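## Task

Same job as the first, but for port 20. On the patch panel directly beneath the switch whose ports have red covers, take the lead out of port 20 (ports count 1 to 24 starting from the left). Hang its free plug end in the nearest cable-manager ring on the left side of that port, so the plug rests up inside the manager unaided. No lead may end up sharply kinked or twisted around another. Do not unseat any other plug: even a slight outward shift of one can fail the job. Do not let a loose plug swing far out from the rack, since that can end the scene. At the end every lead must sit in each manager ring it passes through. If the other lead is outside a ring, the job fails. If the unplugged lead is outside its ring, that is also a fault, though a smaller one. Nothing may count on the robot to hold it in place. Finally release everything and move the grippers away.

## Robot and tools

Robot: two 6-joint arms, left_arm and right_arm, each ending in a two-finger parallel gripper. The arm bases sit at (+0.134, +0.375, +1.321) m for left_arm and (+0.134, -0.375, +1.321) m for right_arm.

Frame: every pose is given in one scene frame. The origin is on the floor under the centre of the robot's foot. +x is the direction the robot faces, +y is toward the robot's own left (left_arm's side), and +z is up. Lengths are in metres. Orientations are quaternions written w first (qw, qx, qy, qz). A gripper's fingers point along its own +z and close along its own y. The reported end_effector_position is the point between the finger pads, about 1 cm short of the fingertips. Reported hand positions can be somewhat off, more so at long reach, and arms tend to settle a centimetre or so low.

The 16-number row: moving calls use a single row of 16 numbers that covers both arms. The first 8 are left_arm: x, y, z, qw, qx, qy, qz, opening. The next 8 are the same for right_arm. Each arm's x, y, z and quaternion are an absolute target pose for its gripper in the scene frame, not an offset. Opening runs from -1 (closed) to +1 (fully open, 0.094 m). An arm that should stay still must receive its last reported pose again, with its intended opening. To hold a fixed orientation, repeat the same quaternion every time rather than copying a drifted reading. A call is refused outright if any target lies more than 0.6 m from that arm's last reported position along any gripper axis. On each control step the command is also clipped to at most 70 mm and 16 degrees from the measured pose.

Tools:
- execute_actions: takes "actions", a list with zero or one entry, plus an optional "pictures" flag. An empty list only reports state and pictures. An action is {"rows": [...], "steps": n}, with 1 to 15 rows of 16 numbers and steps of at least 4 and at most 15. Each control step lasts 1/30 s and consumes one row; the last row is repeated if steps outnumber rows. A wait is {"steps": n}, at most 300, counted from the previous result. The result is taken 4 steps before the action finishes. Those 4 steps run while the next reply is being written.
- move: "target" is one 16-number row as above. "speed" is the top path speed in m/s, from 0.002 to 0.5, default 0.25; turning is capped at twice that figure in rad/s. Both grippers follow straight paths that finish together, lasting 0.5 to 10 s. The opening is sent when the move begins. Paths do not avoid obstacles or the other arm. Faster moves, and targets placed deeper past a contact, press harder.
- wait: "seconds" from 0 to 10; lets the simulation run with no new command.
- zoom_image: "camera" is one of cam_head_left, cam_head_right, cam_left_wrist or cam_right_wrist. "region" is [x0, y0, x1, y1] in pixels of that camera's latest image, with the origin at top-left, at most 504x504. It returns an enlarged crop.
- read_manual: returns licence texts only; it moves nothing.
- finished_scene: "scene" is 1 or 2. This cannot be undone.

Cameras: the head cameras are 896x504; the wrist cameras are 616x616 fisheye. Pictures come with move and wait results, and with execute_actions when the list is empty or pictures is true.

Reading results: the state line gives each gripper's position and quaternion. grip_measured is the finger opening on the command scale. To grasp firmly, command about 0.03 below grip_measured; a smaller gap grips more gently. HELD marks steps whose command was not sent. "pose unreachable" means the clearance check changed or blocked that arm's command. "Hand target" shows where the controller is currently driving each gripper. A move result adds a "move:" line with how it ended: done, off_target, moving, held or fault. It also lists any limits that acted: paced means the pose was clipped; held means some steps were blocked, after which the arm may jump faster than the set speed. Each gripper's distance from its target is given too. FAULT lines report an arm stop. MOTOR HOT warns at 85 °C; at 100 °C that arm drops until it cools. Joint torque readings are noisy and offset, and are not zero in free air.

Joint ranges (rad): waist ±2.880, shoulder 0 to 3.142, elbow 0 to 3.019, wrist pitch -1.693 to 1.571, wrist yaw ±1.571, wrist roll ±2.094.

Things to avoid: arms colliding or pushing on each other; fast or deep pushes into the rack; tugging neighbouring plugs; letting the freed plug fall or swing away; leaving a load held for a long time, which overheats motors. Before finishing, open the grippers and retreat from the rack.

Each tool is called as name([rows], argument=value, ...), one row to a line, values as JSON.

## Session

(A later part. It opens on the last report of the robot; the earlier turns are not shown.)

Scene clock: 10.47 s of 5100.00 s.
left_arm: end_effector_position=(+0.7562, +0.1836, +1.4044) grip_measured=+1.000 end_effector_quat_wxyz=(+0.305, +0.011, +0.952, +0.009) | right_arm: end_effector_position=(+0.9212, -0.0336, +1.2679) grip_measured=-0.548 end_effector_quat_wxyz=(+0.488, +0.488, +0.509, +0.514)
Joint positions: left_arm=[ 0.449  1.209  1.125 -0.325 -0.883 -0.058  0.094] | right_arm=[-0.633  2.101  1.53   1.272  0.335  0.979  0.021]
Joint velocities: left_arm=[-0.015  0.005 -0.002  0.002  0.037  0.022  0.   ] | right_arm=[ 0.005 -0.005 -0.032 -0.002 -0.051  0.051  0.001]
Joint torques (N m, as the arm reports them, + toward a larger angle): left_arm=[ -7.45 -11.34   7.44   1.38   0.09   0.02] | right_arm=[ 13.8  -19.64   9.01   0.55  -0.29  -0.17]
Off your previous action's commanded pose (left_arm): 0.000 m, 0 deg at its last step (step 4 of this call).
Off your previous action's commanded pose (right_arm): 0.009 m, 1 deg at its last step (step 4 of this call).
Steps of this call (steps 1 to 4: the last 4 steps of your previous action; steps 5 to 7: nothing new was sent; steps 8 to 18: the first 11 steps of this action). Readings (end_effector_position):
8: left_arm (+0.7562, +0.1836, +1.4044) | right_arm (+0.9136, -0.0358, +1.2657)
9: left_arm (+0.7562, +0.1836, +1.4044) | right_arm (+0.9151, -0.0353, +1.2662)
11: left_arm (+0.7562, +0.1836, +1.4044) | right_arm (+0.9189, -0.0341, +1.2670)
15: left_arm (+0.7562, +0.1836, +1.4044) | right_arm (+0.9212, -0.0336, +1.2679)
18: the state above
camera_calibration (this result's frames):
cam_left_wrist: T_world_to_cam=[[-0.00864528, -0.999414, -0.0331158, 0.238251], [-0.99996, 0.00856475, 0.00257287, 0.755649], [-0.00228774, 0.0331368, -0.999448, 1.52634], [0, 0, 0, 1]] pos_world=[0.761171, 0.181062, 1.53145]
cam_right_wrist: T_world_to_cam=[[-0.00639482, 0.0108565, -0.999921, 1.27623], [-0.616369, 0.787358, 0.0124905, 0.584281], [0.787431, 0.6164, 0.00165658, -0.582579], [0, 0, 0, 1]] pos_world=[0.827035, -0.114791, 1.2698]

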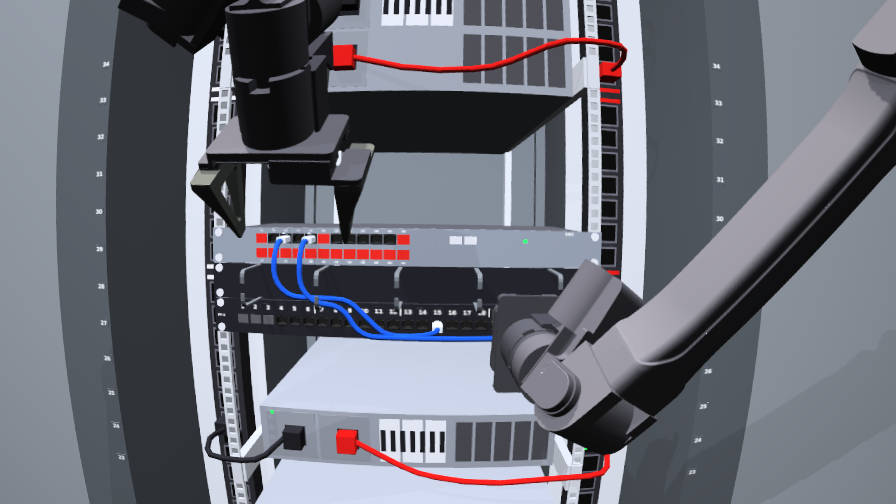

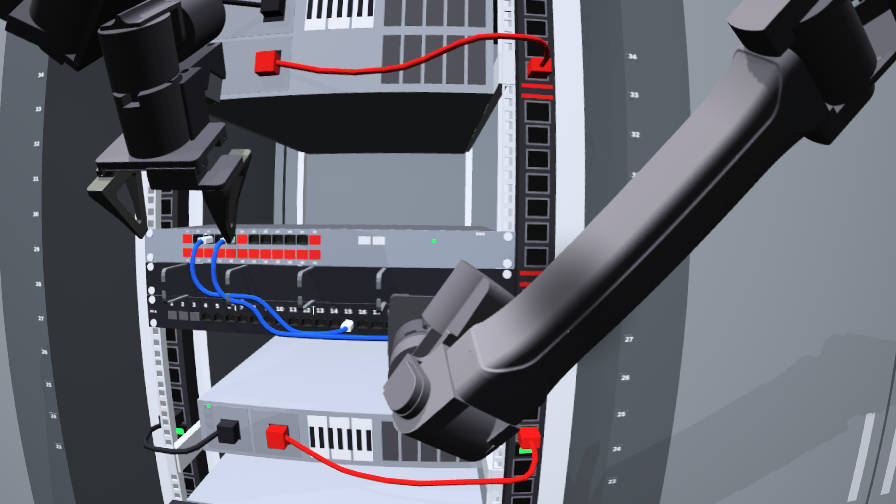

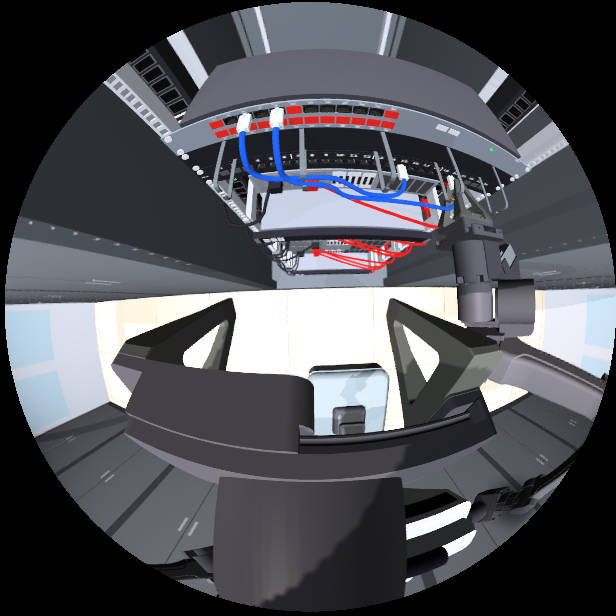

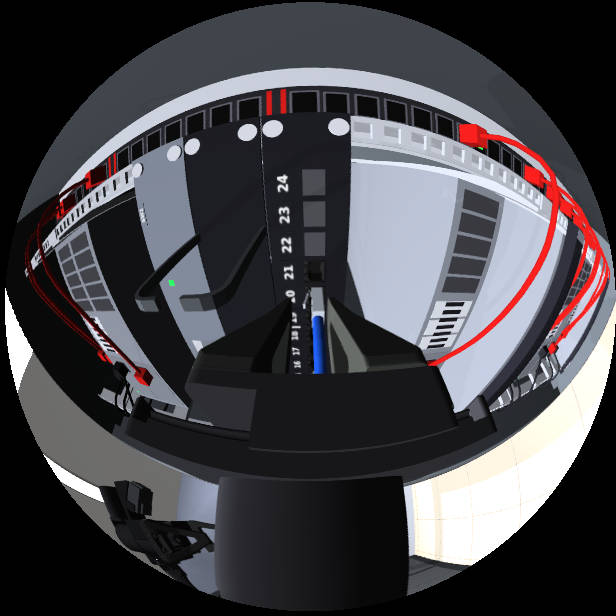

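Advance a bit more, lower 3 mm.

execute_actions([
  {"rows":[[0.7562,0.1836,1.4044,0.305,0.012,0.952,0.009,1,0.928,-0.023,1.259,0.487,0.487,0.513,0.513,-0.55],[0.7562,0.1836,1.4044,0.305,0.012,0.952,0.009,1,0.932,-0.022,1.256,0.487,0.487,0.513,0.513,-0.55]]},
], pictures=true)

zoom_image(camera="cam_right_wrist", region=[200,150,400,380])

Scene clock: 10.97 s of 5100.00 s.
left_arm: end_effector_position=(+0.7562, +0.1836, +1.4044) grip_measured=+1.000 end_effector_quat_wxyz=(+0.305, +0.011, +0.952, +0.009) | right_arm: end_effector_position=(+0.9256, -0.0273, +1.2618) grip_measured=-0.548 end_effector_quat_wxyz=(+0.487, +0.488, +0.511, +0.514)
Joint positions: left_arm=[ 0.449  1.209  1.125 -0.325 -0.883 -0.058  0.094] | right_arm=[-0.633  2.124  1.563  1.257  0.335  0.979  0.021]
Joint velocities: left_arm=[-0.005  0.005  0.022  0.002  0.051 -0.007  0.   ] | right_arm=[-0.005  0.015 -0.007 -0.012 -0.007 -0.066 -0.   ]
Joint torques (N m, as the arm reports them, + toward a larger angle): left_arm=[ -7.38 -11.52   7.42   1.38   0.08   0.03] | right_arm=[ 13.36 -20.27   9.25   0.54  -0.52  -0.13]
Off your previous action's commanded pose (left_arm): 0.000 m, 0 deg at its last step (step 4 of this call).
Off your previous action's commanded pose (right_arm): 0.011 m, 0 deg at its last step (step 4 of this call).
Steps of this call (steps 1 to 4: the last 4 steps of your previous action; steps 5 to 15: the first 11 steps of this action). Readings (end_effector_position):
5: left_arm (+0.7562, +0.1836, +1.4044) | right_arm (+0.9214, -0.0333, +1.2676)
6: left_arm (+0.7562, +0.1836, +1.4044) | right_arm (+0.9225, -0.0326, +1.2673)
8: left_arm (+0.7562, +0.1836, +1.4044) | right_arm (+0.9256, -0.0305, +1.2665)
12: left_arm (+0.7562, +0.1836, +1.4044) | right_arm (+0.9263, -0.0281, +1.2635)
15: the state above
camera_calibration (this result's frames):
cam_left_wrist: T_world_to_cam=[[-0.00864528, -0.999414, -0.0331158, 0.238251], [-0.99996, 0.00856475, 0.00257287, 0.755649], [-0.00228774, 0.0331368, -0.999448, 1.52634], [0, 0, 0, 1]] pos_world=[0.761171, 0.181062, 1.53145]
cam_right_wrist: T_world_to_cam=[[-0.00991779, 0.00915301, -0.999909, 1.27329], [-0.618231, 0.785883, 0.0133259, 0.582694], [0.785934, 0.618307, -0.00213555, -0.583695], [0, 0, 0, 1]] pos_world=[0.831614, -0.108681, 1.26416]

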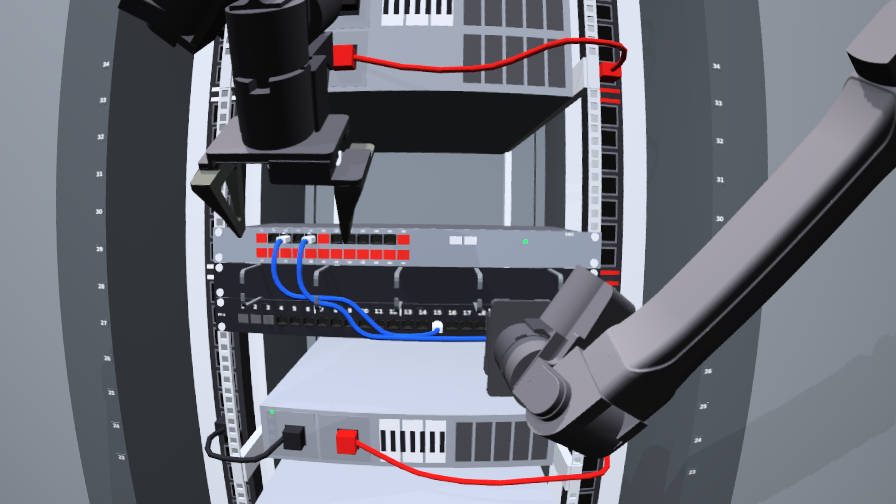

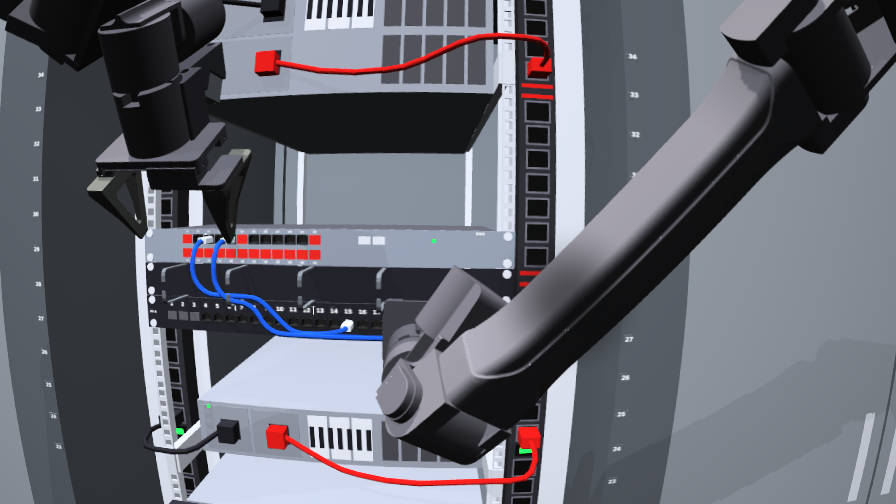

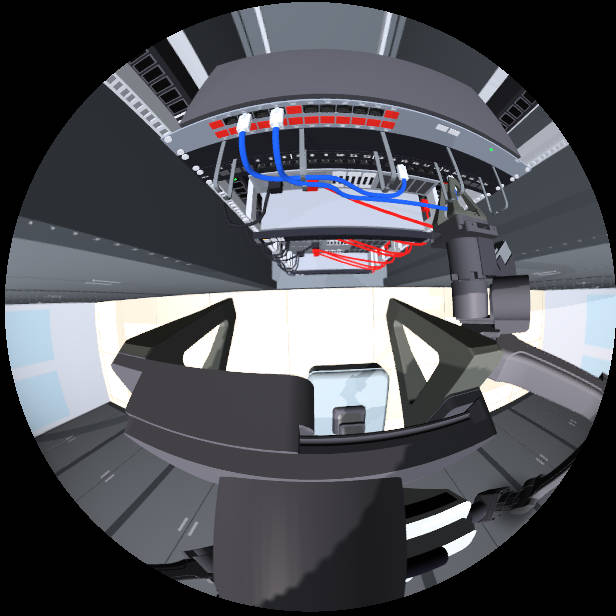

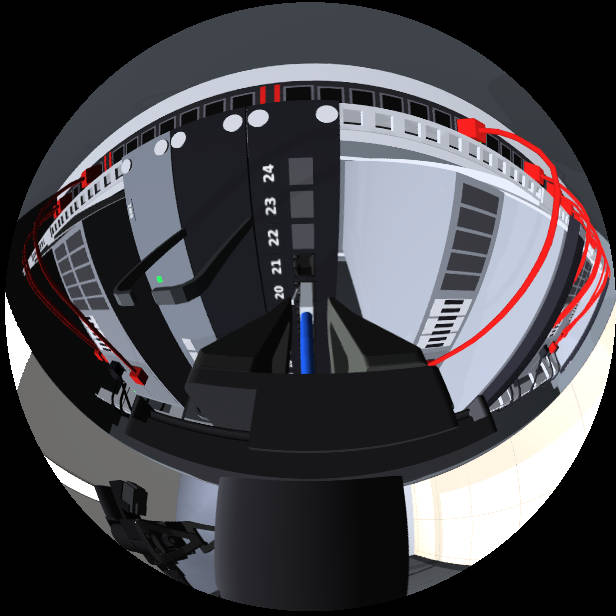

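Region (200, 150, 400, 380) of cam_right_wrist's 616x616 image, scaled by 2.191, with more detail than that image has; it fills the left 438 columns of this view, and the rest is white.

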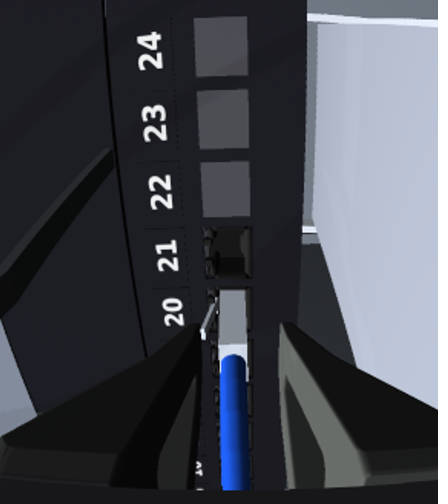

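execute_actions([
  {"rows":[[0.7562,0.1836,1.4044,0.305,0.012,0.952,0.009,1,0.935,-0.026,1.262,0.487,0.487,0.513,0.513,-0.5],[0.7562,0.1836,1.4044,0.305,0.012,0.952,0.009,1,0.938,-0.027,1.264,0.487,0.487,0.513,0.513,-0.5]]},
], pictures=true)

zoom_image(camera="cam_right_wrist", region=[200,150,400,380])

Scene clock: 11.47 s of 5100.00 s.
left_arm: end_effector_position=(+0.7562, +0.1836, +1.4044) grip_measured=+1.000 end_effector_quat_wxyz=(+0.305, +0.011, +0.952, +0.009) | right_arm: end_effector_position=(+0.9254, -0.0249, +1.2585) grip_measured=-0.501 end_effector_quat_wxyz=(+0.483, +0.487, +0.518, +0.511)
Joint positions: left_arm=[ 0.449  1.209  1.125 -0.325 -0.883 -0.058  0.094] | right_arm=[-0.633  2.124  1.563  1.241  0.334  0.979  0.023]
Joint velocities: left_arm=[-0.015 -0.005 -0.007 -0.002 -0.051  0.007  0.   ] | right_arm=[-0.015 -0.005 -0.012 -0.017 -0.037  0.022 -0.   ]
Joint torques (N m, as the arm reports them, + toward a larger angle): left_arm=[ -7.41 -11.5    7.44   1.36   0.09   0.03] | right_arm=[ 13.16 -22.21   9.1    0.5   -0.56  -0.1 ]
Off your previous action's commanded pose (left_arm): 0.000 m, 0 deg at its last step (step 4 of this call).
Off your previous action's commanded pose (right_arm): 0.010 m, 0 deg at its last step (step 4 of this call).
Steps of this call (steps 1 to 4: the last 4 steps of your previous action; steps 5 to 15: the first 11 steps of this action). Readings (end_effector_position):
5: left_arm (+0.7562, +0.1836, +1.4044) | right_arm (+0.9255, -0.0269, +1.2611)
6: left_arm (+0.7562, +0.1836, +1.4044) | right_arm (+0.9254, -0.0262, +1.2603)
8: left_arm (+0.7562, +0.1836, +1.4044) | right_arm (+0.9254, -0.0252, +1.2589)
12: left_arm (+0.7562, +0.1836, +1.4044) | right_arm (+0.9254, -0.0249, +1.2585)
15: the state above
camera_calibration (this result's frames):
cam_left_wrist: T_world_to_cam=[[-0.00864528, -0.999414, -0.0331158, 0.238251], [-0.99996, 0.00856475, 0.00257287, 0.755649], [-0.00228774, 0.0331368, -0.999448, 1.52634], [0, 0, 0, 1]] pos_world=[0.761171, 0.181062, 1.53145]
cam_right_wrist: T_world_to_cam=[[-0.0218743, 0.00300657, -0.999756, 1.2807], [-0.625601, 0.779978, 0.0160336, 0.583961], [0.779837, 0.625799, -0.0151806, -0.562732], [0, 0, 0, 1]] pos_world=[0.83218, -0.10717, 1.26248]

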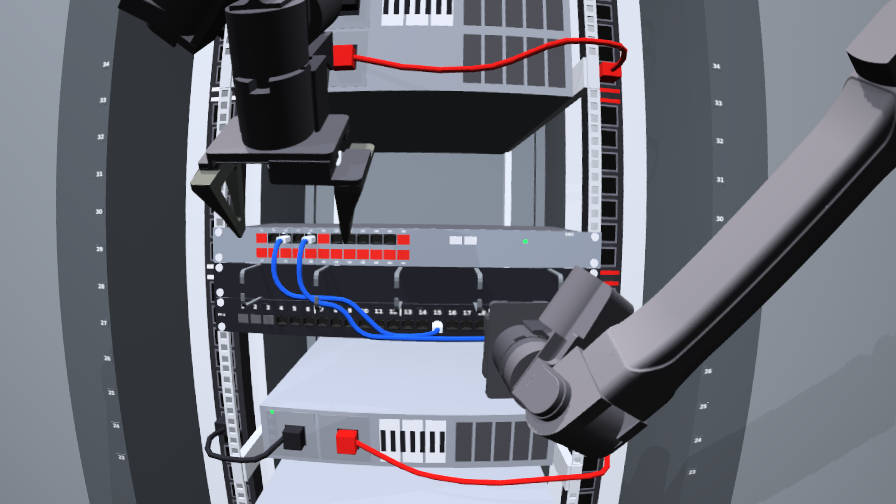

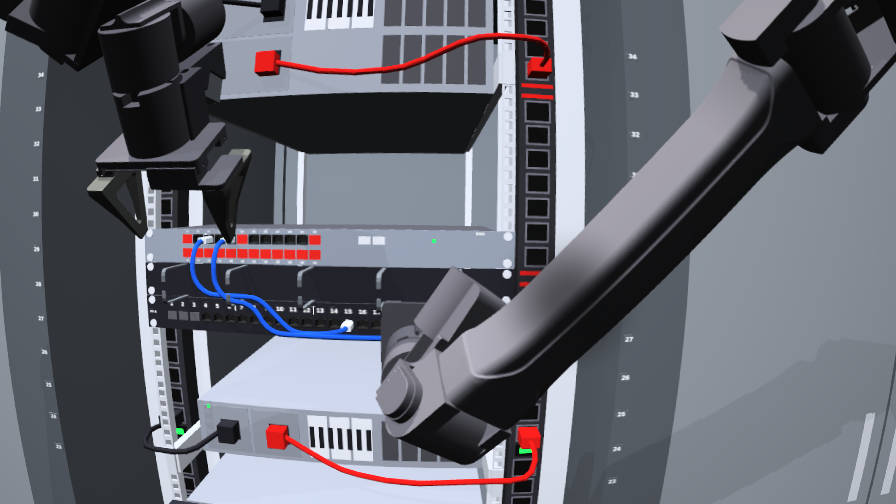

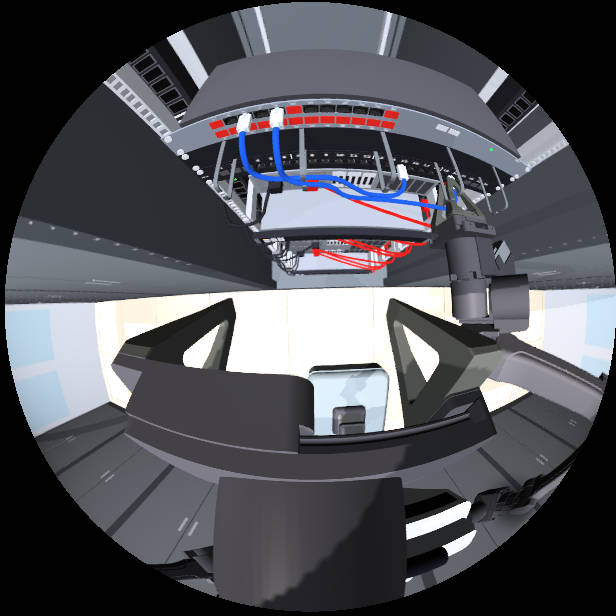

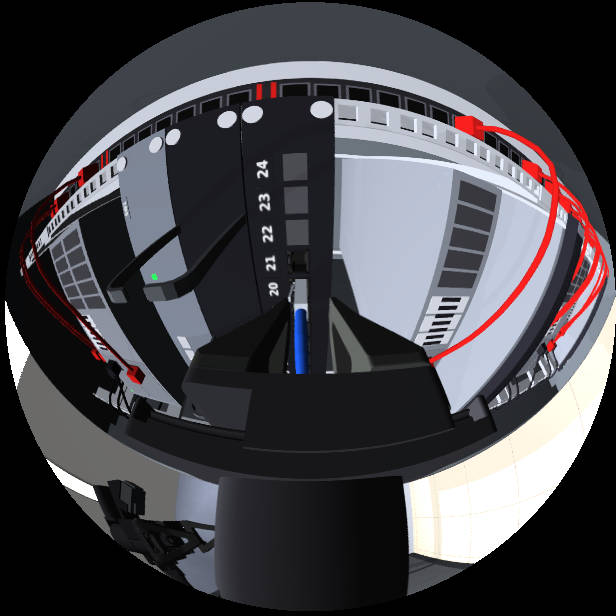

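Region (200, 150, 400, 380) of cam_right_wrist's 616x616 image, scaled by 2.191, with more detail than that image has; it fills the left 438 columns of this view, and the rest is white.

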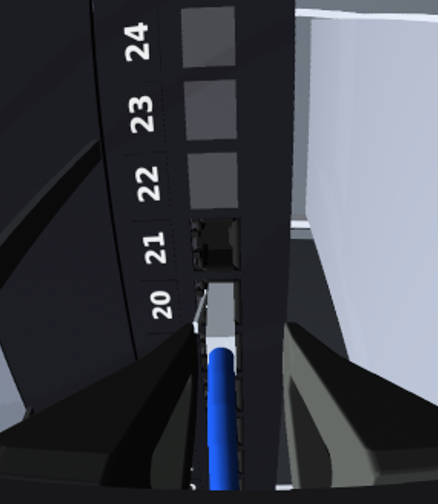

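execute_actions([
  {"rows":[[0.7562,0.1836,1.4044,0.305,0.012,0.952,0.009,1,0.937,-0.032,1.269,0.487,0.487,0.513,0.513,-0.5],[0.7562,0.1836,1.4044,0.305,0.012,0.952,0.009,1,0.936,-0.035,1.272,0.487,0.487,0.513,0.513,-0.5]]},
], pictures=true)

zoom_image(camera="cam_right_wrist", region=[200,150,400,380])

Scene clock: 11.97 s of 5100.00 s.
left_arm: end_effector_position=(+0.7562, +0.1836, +1.4044) grip_measured=+1.000 end_effector_quat_wxyz=(+0.305, +0.011, +0.952, +0.009) | right_arm: end_effector_position=(+0.9304, -0.0298, +1.2696) grip_measured=-0.501 end_effector_quat_wxyz=(+0.486, +0.487, +0.512, +0.514)
Joint positions: left_arm=[ 0.449  1.209  1.125 -0.325 -0.883 -0.058  0.094] | right_arm=[-0.633  2.107  1.563  1.24   0.333  0.979  0.023]
Joint velocities: left_arm=[-0.005 -0.005  0.012  0.007  0.037 -0.066  0.   ] | right_arm=[-0.024 -0.034 -0.017 -0.017  0.051 -0.022 -0.   ]
Joint torques (N m, as the arm reports them, + toward a larger angle): left_arm=[ -7.57 -11.41   7.43   1.34   0.09   0.03] | right_arm=[ 12.77 -23.33   6.36   0.54  -0.56  -0.09]
Off your previous action's commanded pose (left_arm): 0.000 m, 0 deg at its last step (step 4 of this call).
Off your previous action's commanded pose (right_arm): 0.014 m, 1 deg at its last step (step 4 of this call).
Steps of this call (steps 1 to 4: the last 4 steps of your previous action; steps 5 to 15: the first 11 steps of this action). Readings (end_effector_position):
5: left_arm (+0.7562, +0.1836, +1.4044) | right_arm (+0.9255, -0.0249, +1.2588)
6: left_arm (+0.7562, +0.1836, +1.4044) | right_arm (+0.9258, -0.0252, +1.2596)
8: left_arm (+0.7562, +0.1836, +1.4044) | right_arm (+0.9268, -0.0261, +1.2616)
12: left_arm (+0.7562, +0.1836, +1.4044) | right_arm (+0.9293, -0.0286, +1.2670)
15: the state above
camera_calibration (this result's frames):
cam_left_wrist: T_world_to_cam=[[-0.00864528, -0.999414, -0.0331158, 0.238251], [-0.99996, 0.00856475, 0.00257287, 0.755649], [-0.00228774, 0.0331368, -0.999448, 1.52634], [0, 0, 0, 1]] pos_world=[0.761171, 0.181062, 1.53145]
cam_right_wrist: T_world_to_cam=[[-0.00953248, 0.00877065, -0.999916, 1.28072], [-0.6202, 0.78434, 0.0127923, 0.590039], [0.784386, 0.62027, -0.00203714, -0.584531], [0, 0, 0, 1]] pos_world=[0.836648, -0.111457, 1.27188]

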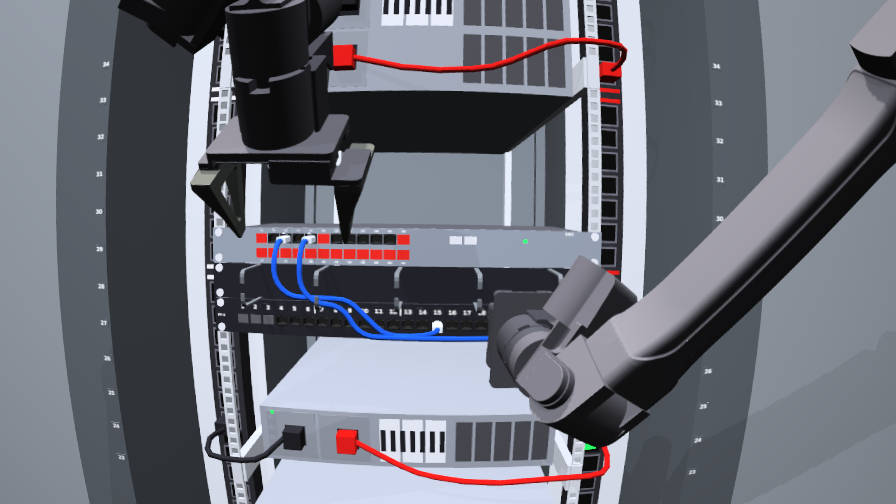

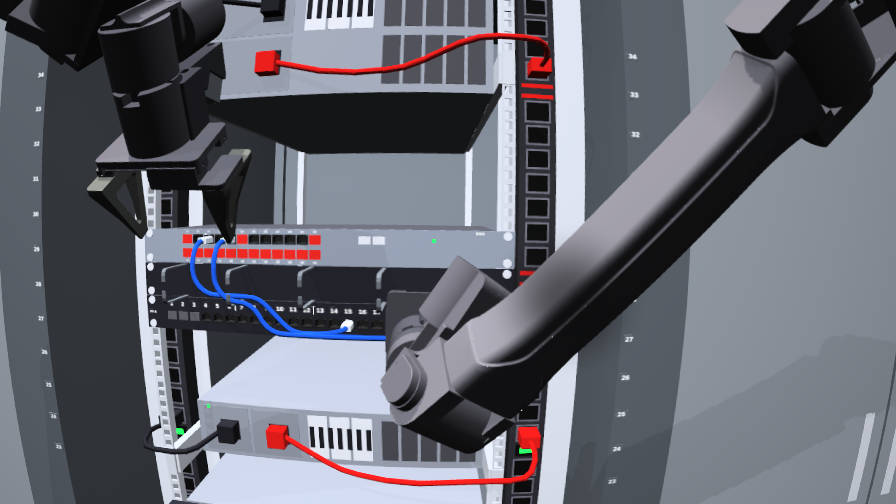

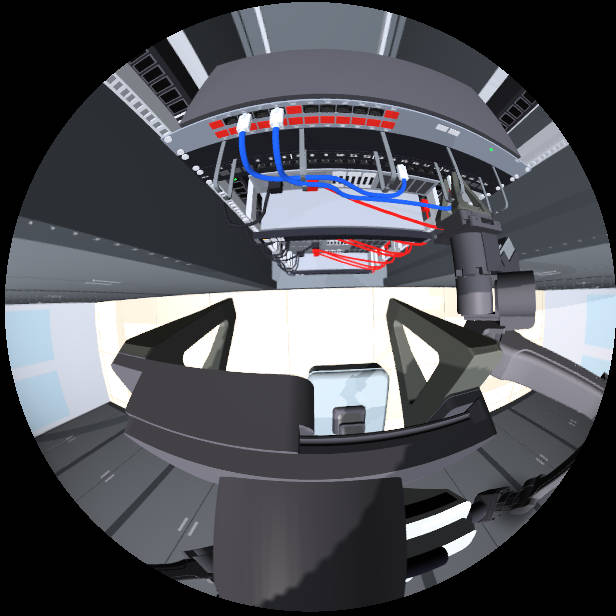

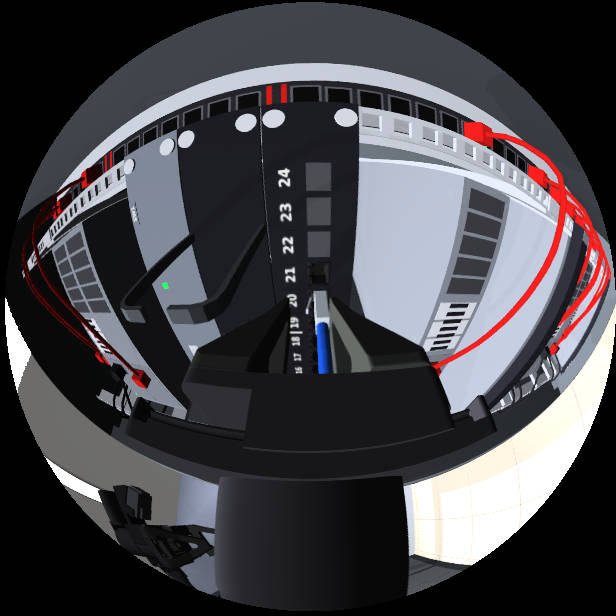

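Region (200, 150, 400, 380) of cam_right_wrist's 616x616 image, scaled by 2.191, with more detail than that image has; it fills the left 438 columns of this view, and the rest is white.

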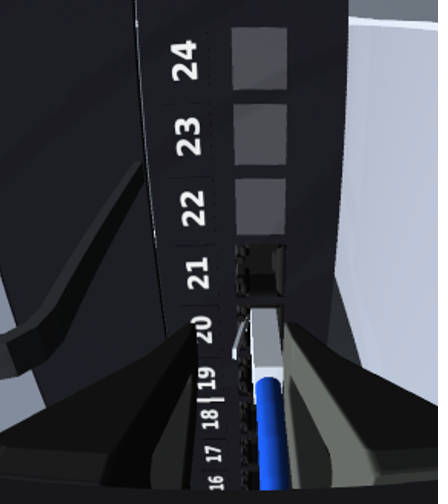

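Good x,y. Bias down and close gradually.

execute_actions([
  {"rows":[[0.7562,0.1836,1.4044,0.305,0.012,0.952,0.009,1,0.934,-0.031,1.262,0.487,0.487,0.513,0.513,-0.55],[0.7562,0.1836,1.4044,0.305,0.012,0.952,0.009,1,0.934,-0.031,1.26,0.487,0.487,0.513,0.513,-0.6],[0.7562,0.1836,1.4044,0.305,0.012,0.952,0.009,1,0.934,-0.031,1.26,0.487,0.487,0.513,0.513,-0.64],[0.7562,0.1836,1.4044,0.305,0.012,0.952,0.009,1,0.934,-0.031,1.26,0.487,0.487,0.513,0.513,-0.68],[0.7562,0.1836,1.4044,0.305,0.012,0.952,0.009,1,0.934,-0.031,1.26,0.487,0.487,0.513,0.513,-0.72],[0.7562,0.1836,1.4044,0.305,0.012,0.952,0.009,1,0.934,-0.031,1.26,0.487,0.487,0.513,0.513,-0.76],[0.7562,0.1836,1.4044,0.305,0.012,0.952,0.009,1,0.934,-0.031,1.26,0.487,0.487,0.513,0.513,-0.8],[0.7562,0.1836,1.4044,0.305,0.012,0.952,0.009,1,0.934,-0.031,1.26,0.487,0.487,0.513,0.513,-0.84],[0.7562,0.1836,1.4044,0.305,0.012,0.952,0.009,1,0.934,-0.031,1.26,0.487,0.487,0.513,0.513,-0.885]]},
])

move(target=[0.7562,0.1836,1.4044,0.305,0.012,0.952,0.009,1,0.893,-0.03,1.277,0.487,0.487,0.513,0.513,-0.885], speed=0.04)

Scene clock: 15.37 s of 5100.00 s.
left_arm: end_effector_position=(+0.7562, +0.1836, +1.4044) grip_measured=+1.000 end_effector_quat_wxyz=(+0.305, +0.011, +0.952, +0.009) | right_arm: end_effector_position=(+0.9296, -0.0299, +1.2644) grip_measured=-0.868 end_effector_quat_wxyz=(+0.485, +0.486, +0.515, +0.513)
Joint positions: left_arm=[ 0.449  1.209  1.125 -0.325 -0.883 -0.058  0.094] | right_arm=[-0.636  2.113  1.563  1.239  0.33   0.979  0.006]
Joint velocities: left_arm=[ 0.005 -0.005  0.007 -0.012  0.007 -0.007  0.   ] | right_arm=[-0.005 -0.015  0.002 -0.007 -0.066  0.051 -0.001]
Joint torques (N m, as the arm reports them, + toward a larger angle): left_arm=[ -7.31 -11.47   7.43   1.37   0.09   0.03] | right_arm=[ 12.79 -21.13   7.52   1.02  -0.59  -0.05]
Off your previous action's commanded pose (left_arm): 0.000 m, 0 deg at its last step (step 4 of this call).
Off your previous action's commanded pose (right_arm): 0.008 m, 0 deg at its last step (step 4 of this call).
Steps of this call (steps 1 to 4: the last 4 steps of your previous action; steps 5 to 90: nothing new was sent; then 0.03 s passed at rest; steps 91 to 101: the first 11 steps of this action). Readings (end_effector_position):
91: left_arm (+0.7562, +0.1836, +1.4044) | right_arm (+0.9306, -0.0298, +1.2699)
92: left_arm (+0.7562, +0.1836, +1.4044) | right_arm (+0.9306, -0.0297, +1.2700)
94: left_arm (+0.7562, +0.1836, +1.4044) | right_arm (+0.9305, -0.0300, +1.2687)
98: left_arm (+0.7562, +0.1836, +1.4044) | right_arm (+0.9299, -0.0302, +1.2652)
101: the state above

Scene clock: 16.97 s of 5100.00 s.
left_arm: end_effector_position=(+0.7562, +0.1836, +1.4044) grip_measured=+1.000 end_effector_quat_wxyz=(+0.305, +0.011, +0.952, +0.009) | right_arm: end_effector_position=(+0.8957, -0.0297, +1.2655) grip_measured=-0.868 end_effector_quat_wxyz=(+0.482, +0.488, +0.521, +0.509)
Joint positions: left_arm=[ 0.449  1.209  1.125 -0.325 -0.883 -0.058  0.094] | right_arm=[-0.615  2.082  1.453  1.307  0.351  0.965  0.006]
Joint velocities: left_arm=[-0.015 -0.005 -0.002 -0.007  0.022 -0.154  0.   ] | right_arm=[-0.024 -0.005 -0.002 -0.007  0.007 -0.051  0.   ]
Joint torques (N m, as the arm reports them, + toward a larger angle): left_arm=[ -7.49 -11.46   7.42   1.35   0.09   0.03] | right_arm=[ 14.1  -23.27   4.48   2.08  -0.21  -0.22]
Hand target (left_arm): +0.756, +0.184, +1.404; +0.305, +0.012, +0.952, +0.009
Hand target (right_arm): +0.893, -0.030, +1.278; +0.487, +0.487, +0.513, +0.513
Off your previous action's commanded pose (left_arm): 0.000 m, 0 deg at its last step (step 4 of this call).
Off your previous action's commanded pose (right_arm): 0.006 m, 0 deg at its last step (step 4 of this call).
Off the commanded pose (left_arm): 0.000 m, 0 deg.
Off the commanded pose (right_arm): 0.012 m, 1 deg.
Kept back: nothing.
move: off_target (right_arm)
camera_calibration (this result's frames):
cam_left_wrist: T_world_to_cam=[[-0.00864528, -0.999414, -0.0331158, 0.238251], [-0.99996, 0.00856475, 0.00257287, 0.755649], [-0.00228774, 0.0331368, -0.999448, 1.52634], [0, 0, 0, 1]] pos_world=[0.761171, 0.181062, 1.53145]
cam_right_wrist: T_world_to_cam=[[-0.0281242, -0.00128739, -0.999604, 1.29227], [-0.626312, 0.779395, 0.0166177, 0.568933], [0.779065, 0.626531, -0.0227262, -0.526207], [0, 0, 0, 1]] pos_world=[0.802623, -0.112076, 1.27035]

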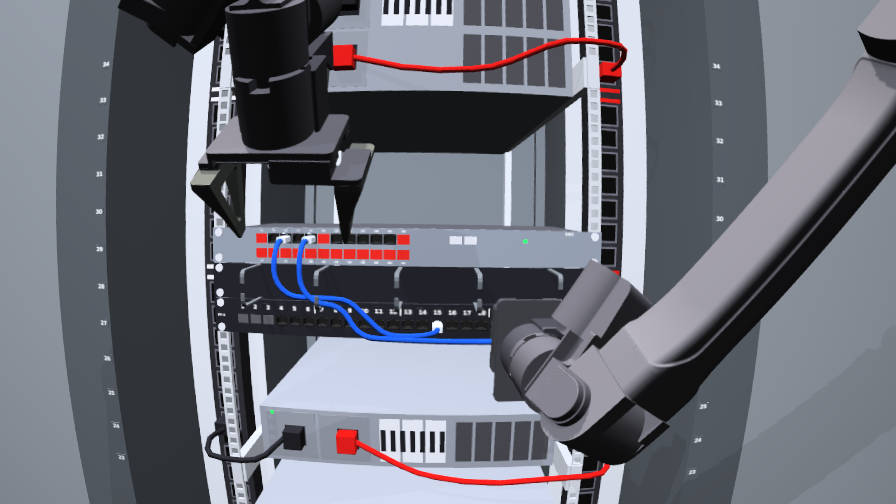

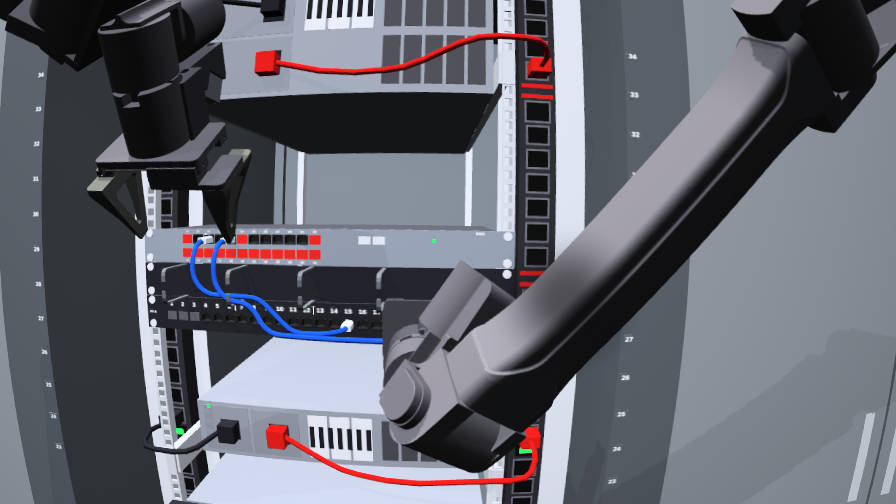

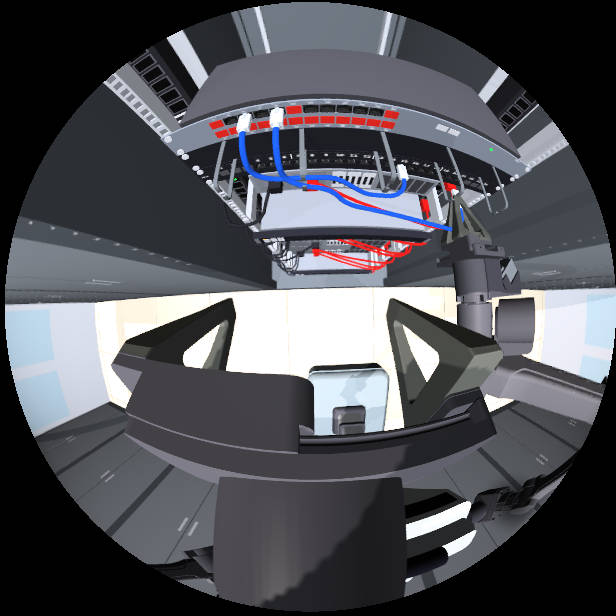

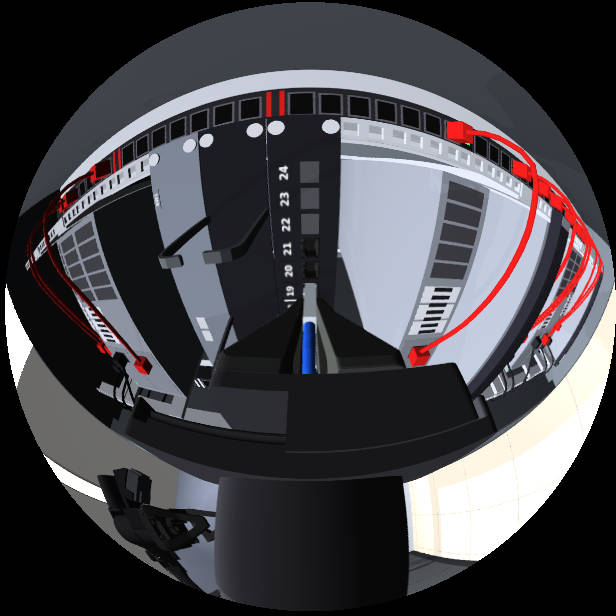

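move(target=[0.7562,0.1836,1.4044,0.305,0.012,0.952,0.009,1,0.89,-0.035,1.335,0.487,0.487,0.513,0.513,-0.885], speed=0.06)

move(target=[0.7562,0.1836,1.4044,0.305,0.012,0.952,0.009,1,0.92,-0.06,1.32,0.561,0.561,0.43,0.43,-0.885], speed=0.06)

zoom_image(camera="cam_left_wrist", region=[300,120,540,280])

Scene clock: 18.77 s of 5100.00 s.
left_arm: end_effector_position=(+0.7562, +0.1836, +1.4044) grip_measured=+1.000 end_effector_quat_wxyz=(+0.305, +0.011, +0.952, +0.009) | right_arm: end_effector_position=(+0.8947, -0.0389, +1.3325) grip_measured=-0.868 end_effector_quat_wxyz=(+0.492, +0.489, +0.504, +0.515)
Joint positions: left_arm=[ 0.449  1.209  1.125 -0.325 -0.883 -0.058  0.094] | right_arm=[-0.566  1.965  1.391  1.304  0.386  0.929  0.006]
Joint velocities: left_arm=[-0.015 -0.015 -0.012  0.012 -0.051 -0.037  0.   ] | right_arm=[-0.005 -0.005 -0.007 -0.022 -0.022  0.022 -0.   ]
Joint torques (N m, as the arm reports them, + toward a larger angle): left_arm=[ -7.41 -11.47   7.44   1.35   0.09   0.03] | right_arm=[ 13.71 -21.93   4.86   0.54  -0.24  -0.21]
Hand target (left_arm): +0.756, +0.184, +1.404; +0.305, +0.012, +0.952, +0.009
Hand target (right_arm): +0.891, -0.034, +1.335; +0.487, +0.486, +0.513, +0.513
Off the commanded pose (left_arm): 0.000 m, 0 deg.
Off the commanded pose (right_arm): 0.007 m, 1 deg.
Kept back: nothing.
move: done
camera_calibration (this result's frames):
cam_left_wrist: T_world_to_cam=[[-0.00864528, -0.999414, -0.0331158, 0.238251], [-0.99996, 0.00856475, 0.00257287, 0.755649], [-0.00228774, 0.0331368, -0.999448, 1.52634], [0, 0, 0, 1]] pos_world=[0.761171, 0.181062, 1.53145]
cam_right_wrist: T_world_to_cam=[[0.00265827, 0.0128318, -0.999914, 1.33268], [-0.610014, 0.792345, 0.00854634, 0.571042], [0.792386, 0.609939, 0.00993382, -0.574302], [0, 0, 0, 1]] pos_world=[0.79987, -0.119273, 1.33339]

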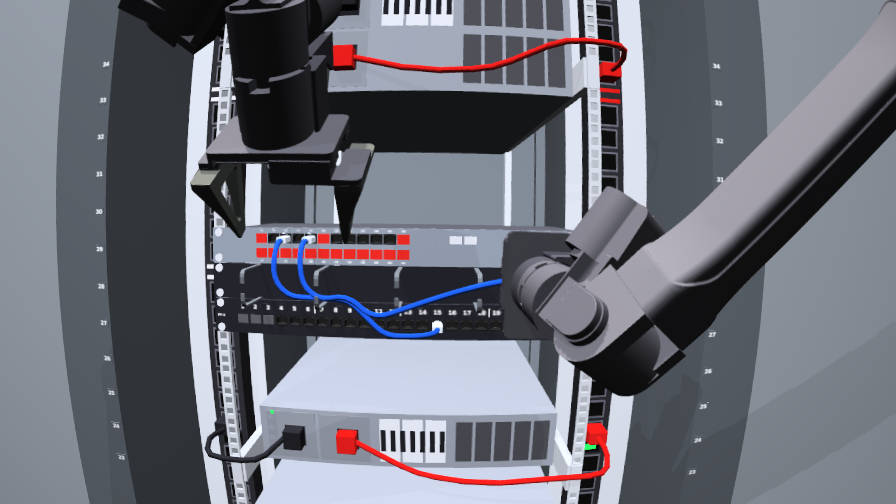

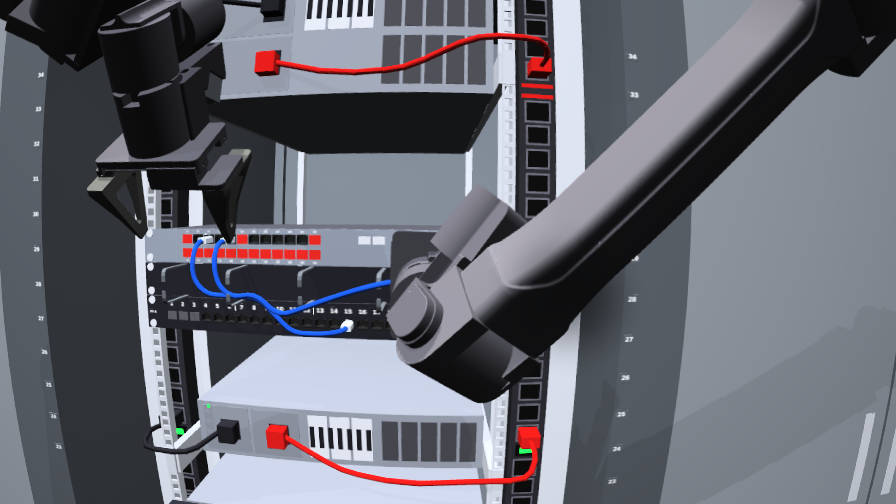

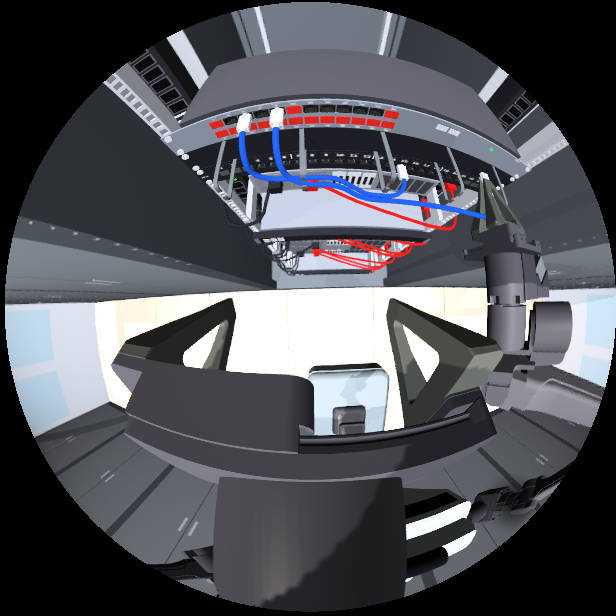

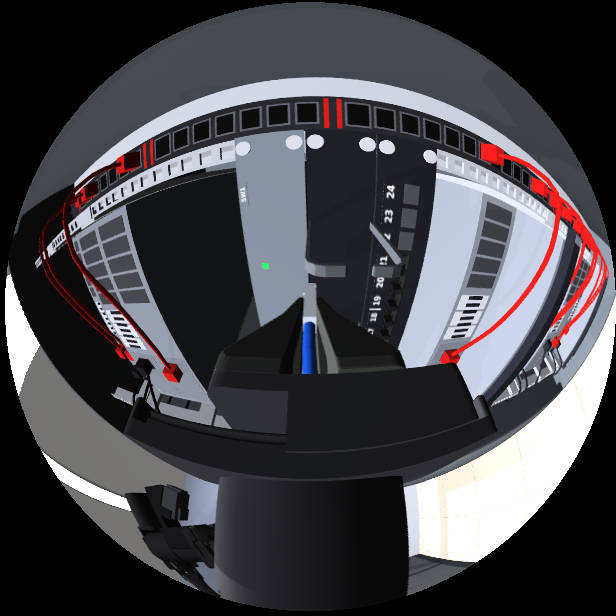

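Scene clock: 21.53 s of 5100.00 s.
left_arm: end_effector_position=(+0.7562, +0.1836, +1.4044) grip_measured=+1.000 end_effector_quat_wxyz=(+0.305, +0.011, +0.952, +0.009) | right_arm: end_effector_position=(+0.9154, -0.0607, +1.3149) grip_measured=-0.868 end_effector_quat_wxyz=(+0.553, +0.558, +0.447, +0.427)
Joint positions: left_arm=[ 0.449  1.209  1.125 -0.325 -0.883 -0.058  0.094] | right_arm=[-0.564  2.078  1.561  1.416  0.625  0.822  0.006]
Joint velocities: left_arm=[-0.015  0.024  0.002 -0.027 -0.007  0.037  0.   ] | right_arm=[-0.005 -0.005 -0.027 -0.017 -0.081  0.037  0.   ]
Joint torques (N m, as the arm reports them, + toward a larger angle): left_arm=[ -7.4  -11.48   7.43   1.4    0.09   0.03] | right_arm=[ 13.68 -19.96   9.81   1.89  -0.23  -0.17]
Hand target (left_arm): +0.756, +0.184, +1.404; +0.305, +0.012, +0.952, +0.009
Hand target (right_arm): +0.920, -0.060, +1.320; +0.561, +0.561, +0.431, +0.430
Off the commanded pose (left_arm): 0.000 m, 0 deg.
Off the commanded pose (right_arm): 0.007 m, 2 deg.
Kept back: nothing.
move: done
camera_calibration (this result's frames):
cam_left_wrist: T_world_to_cam=[[-0.00864528, -0.999414, -0.0331158, 0.238251], [-0.99996, 0.00856475, 0.00257287, 0.755649], [-0.00228774, 0.0331368, -0.999448, 1.52634], [0, 0, 0, 1]] pos_world=[0.761171, 0.181062, 1.53145]
cam_right_wrist: T_world_to_cam=[[-0.0356398, -0.00384477, -0.999357, 1.3486], [-0.370772, 0.928674, 0.00964993, 0.388942], [0.92804, 0.370878, -0.0345233, -0.657349], [0, 0, 0, 1]] pos_world=[0.802318, -0.112219, 1.32128]

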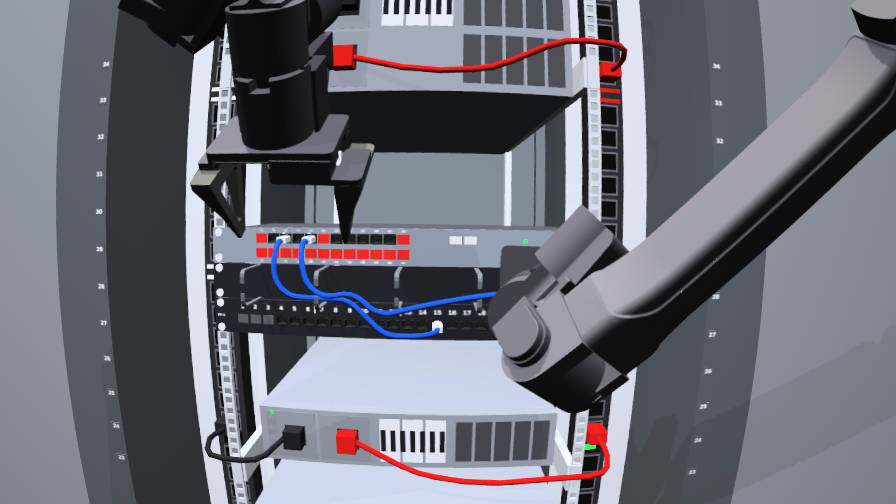

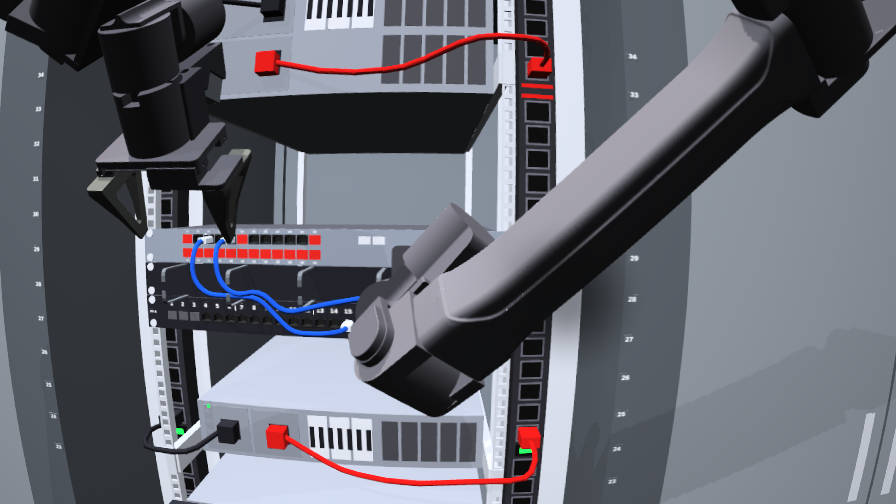

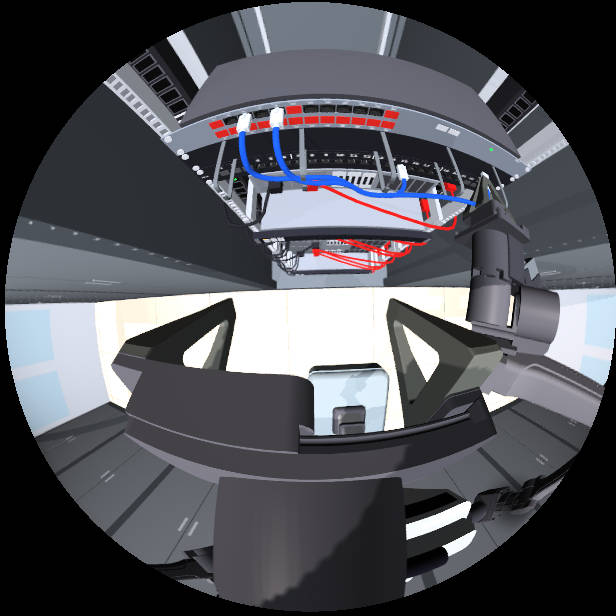

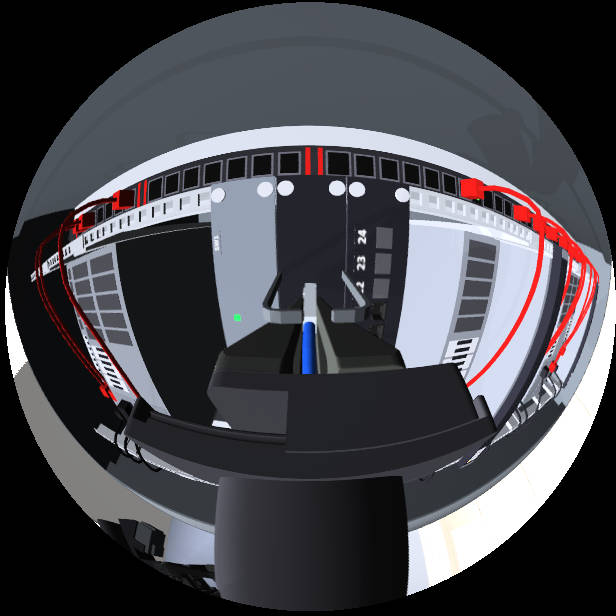

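Region (300, 120, 540, 280) of cam_left_wrist's 616x616 image, scaled by 2.100, with more detail than that image has.

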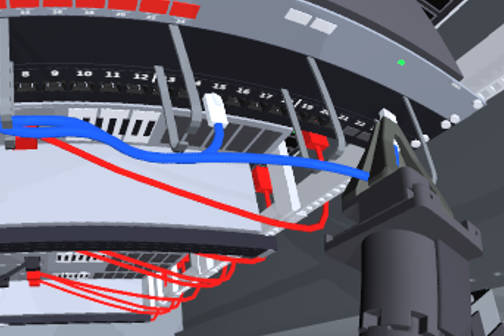

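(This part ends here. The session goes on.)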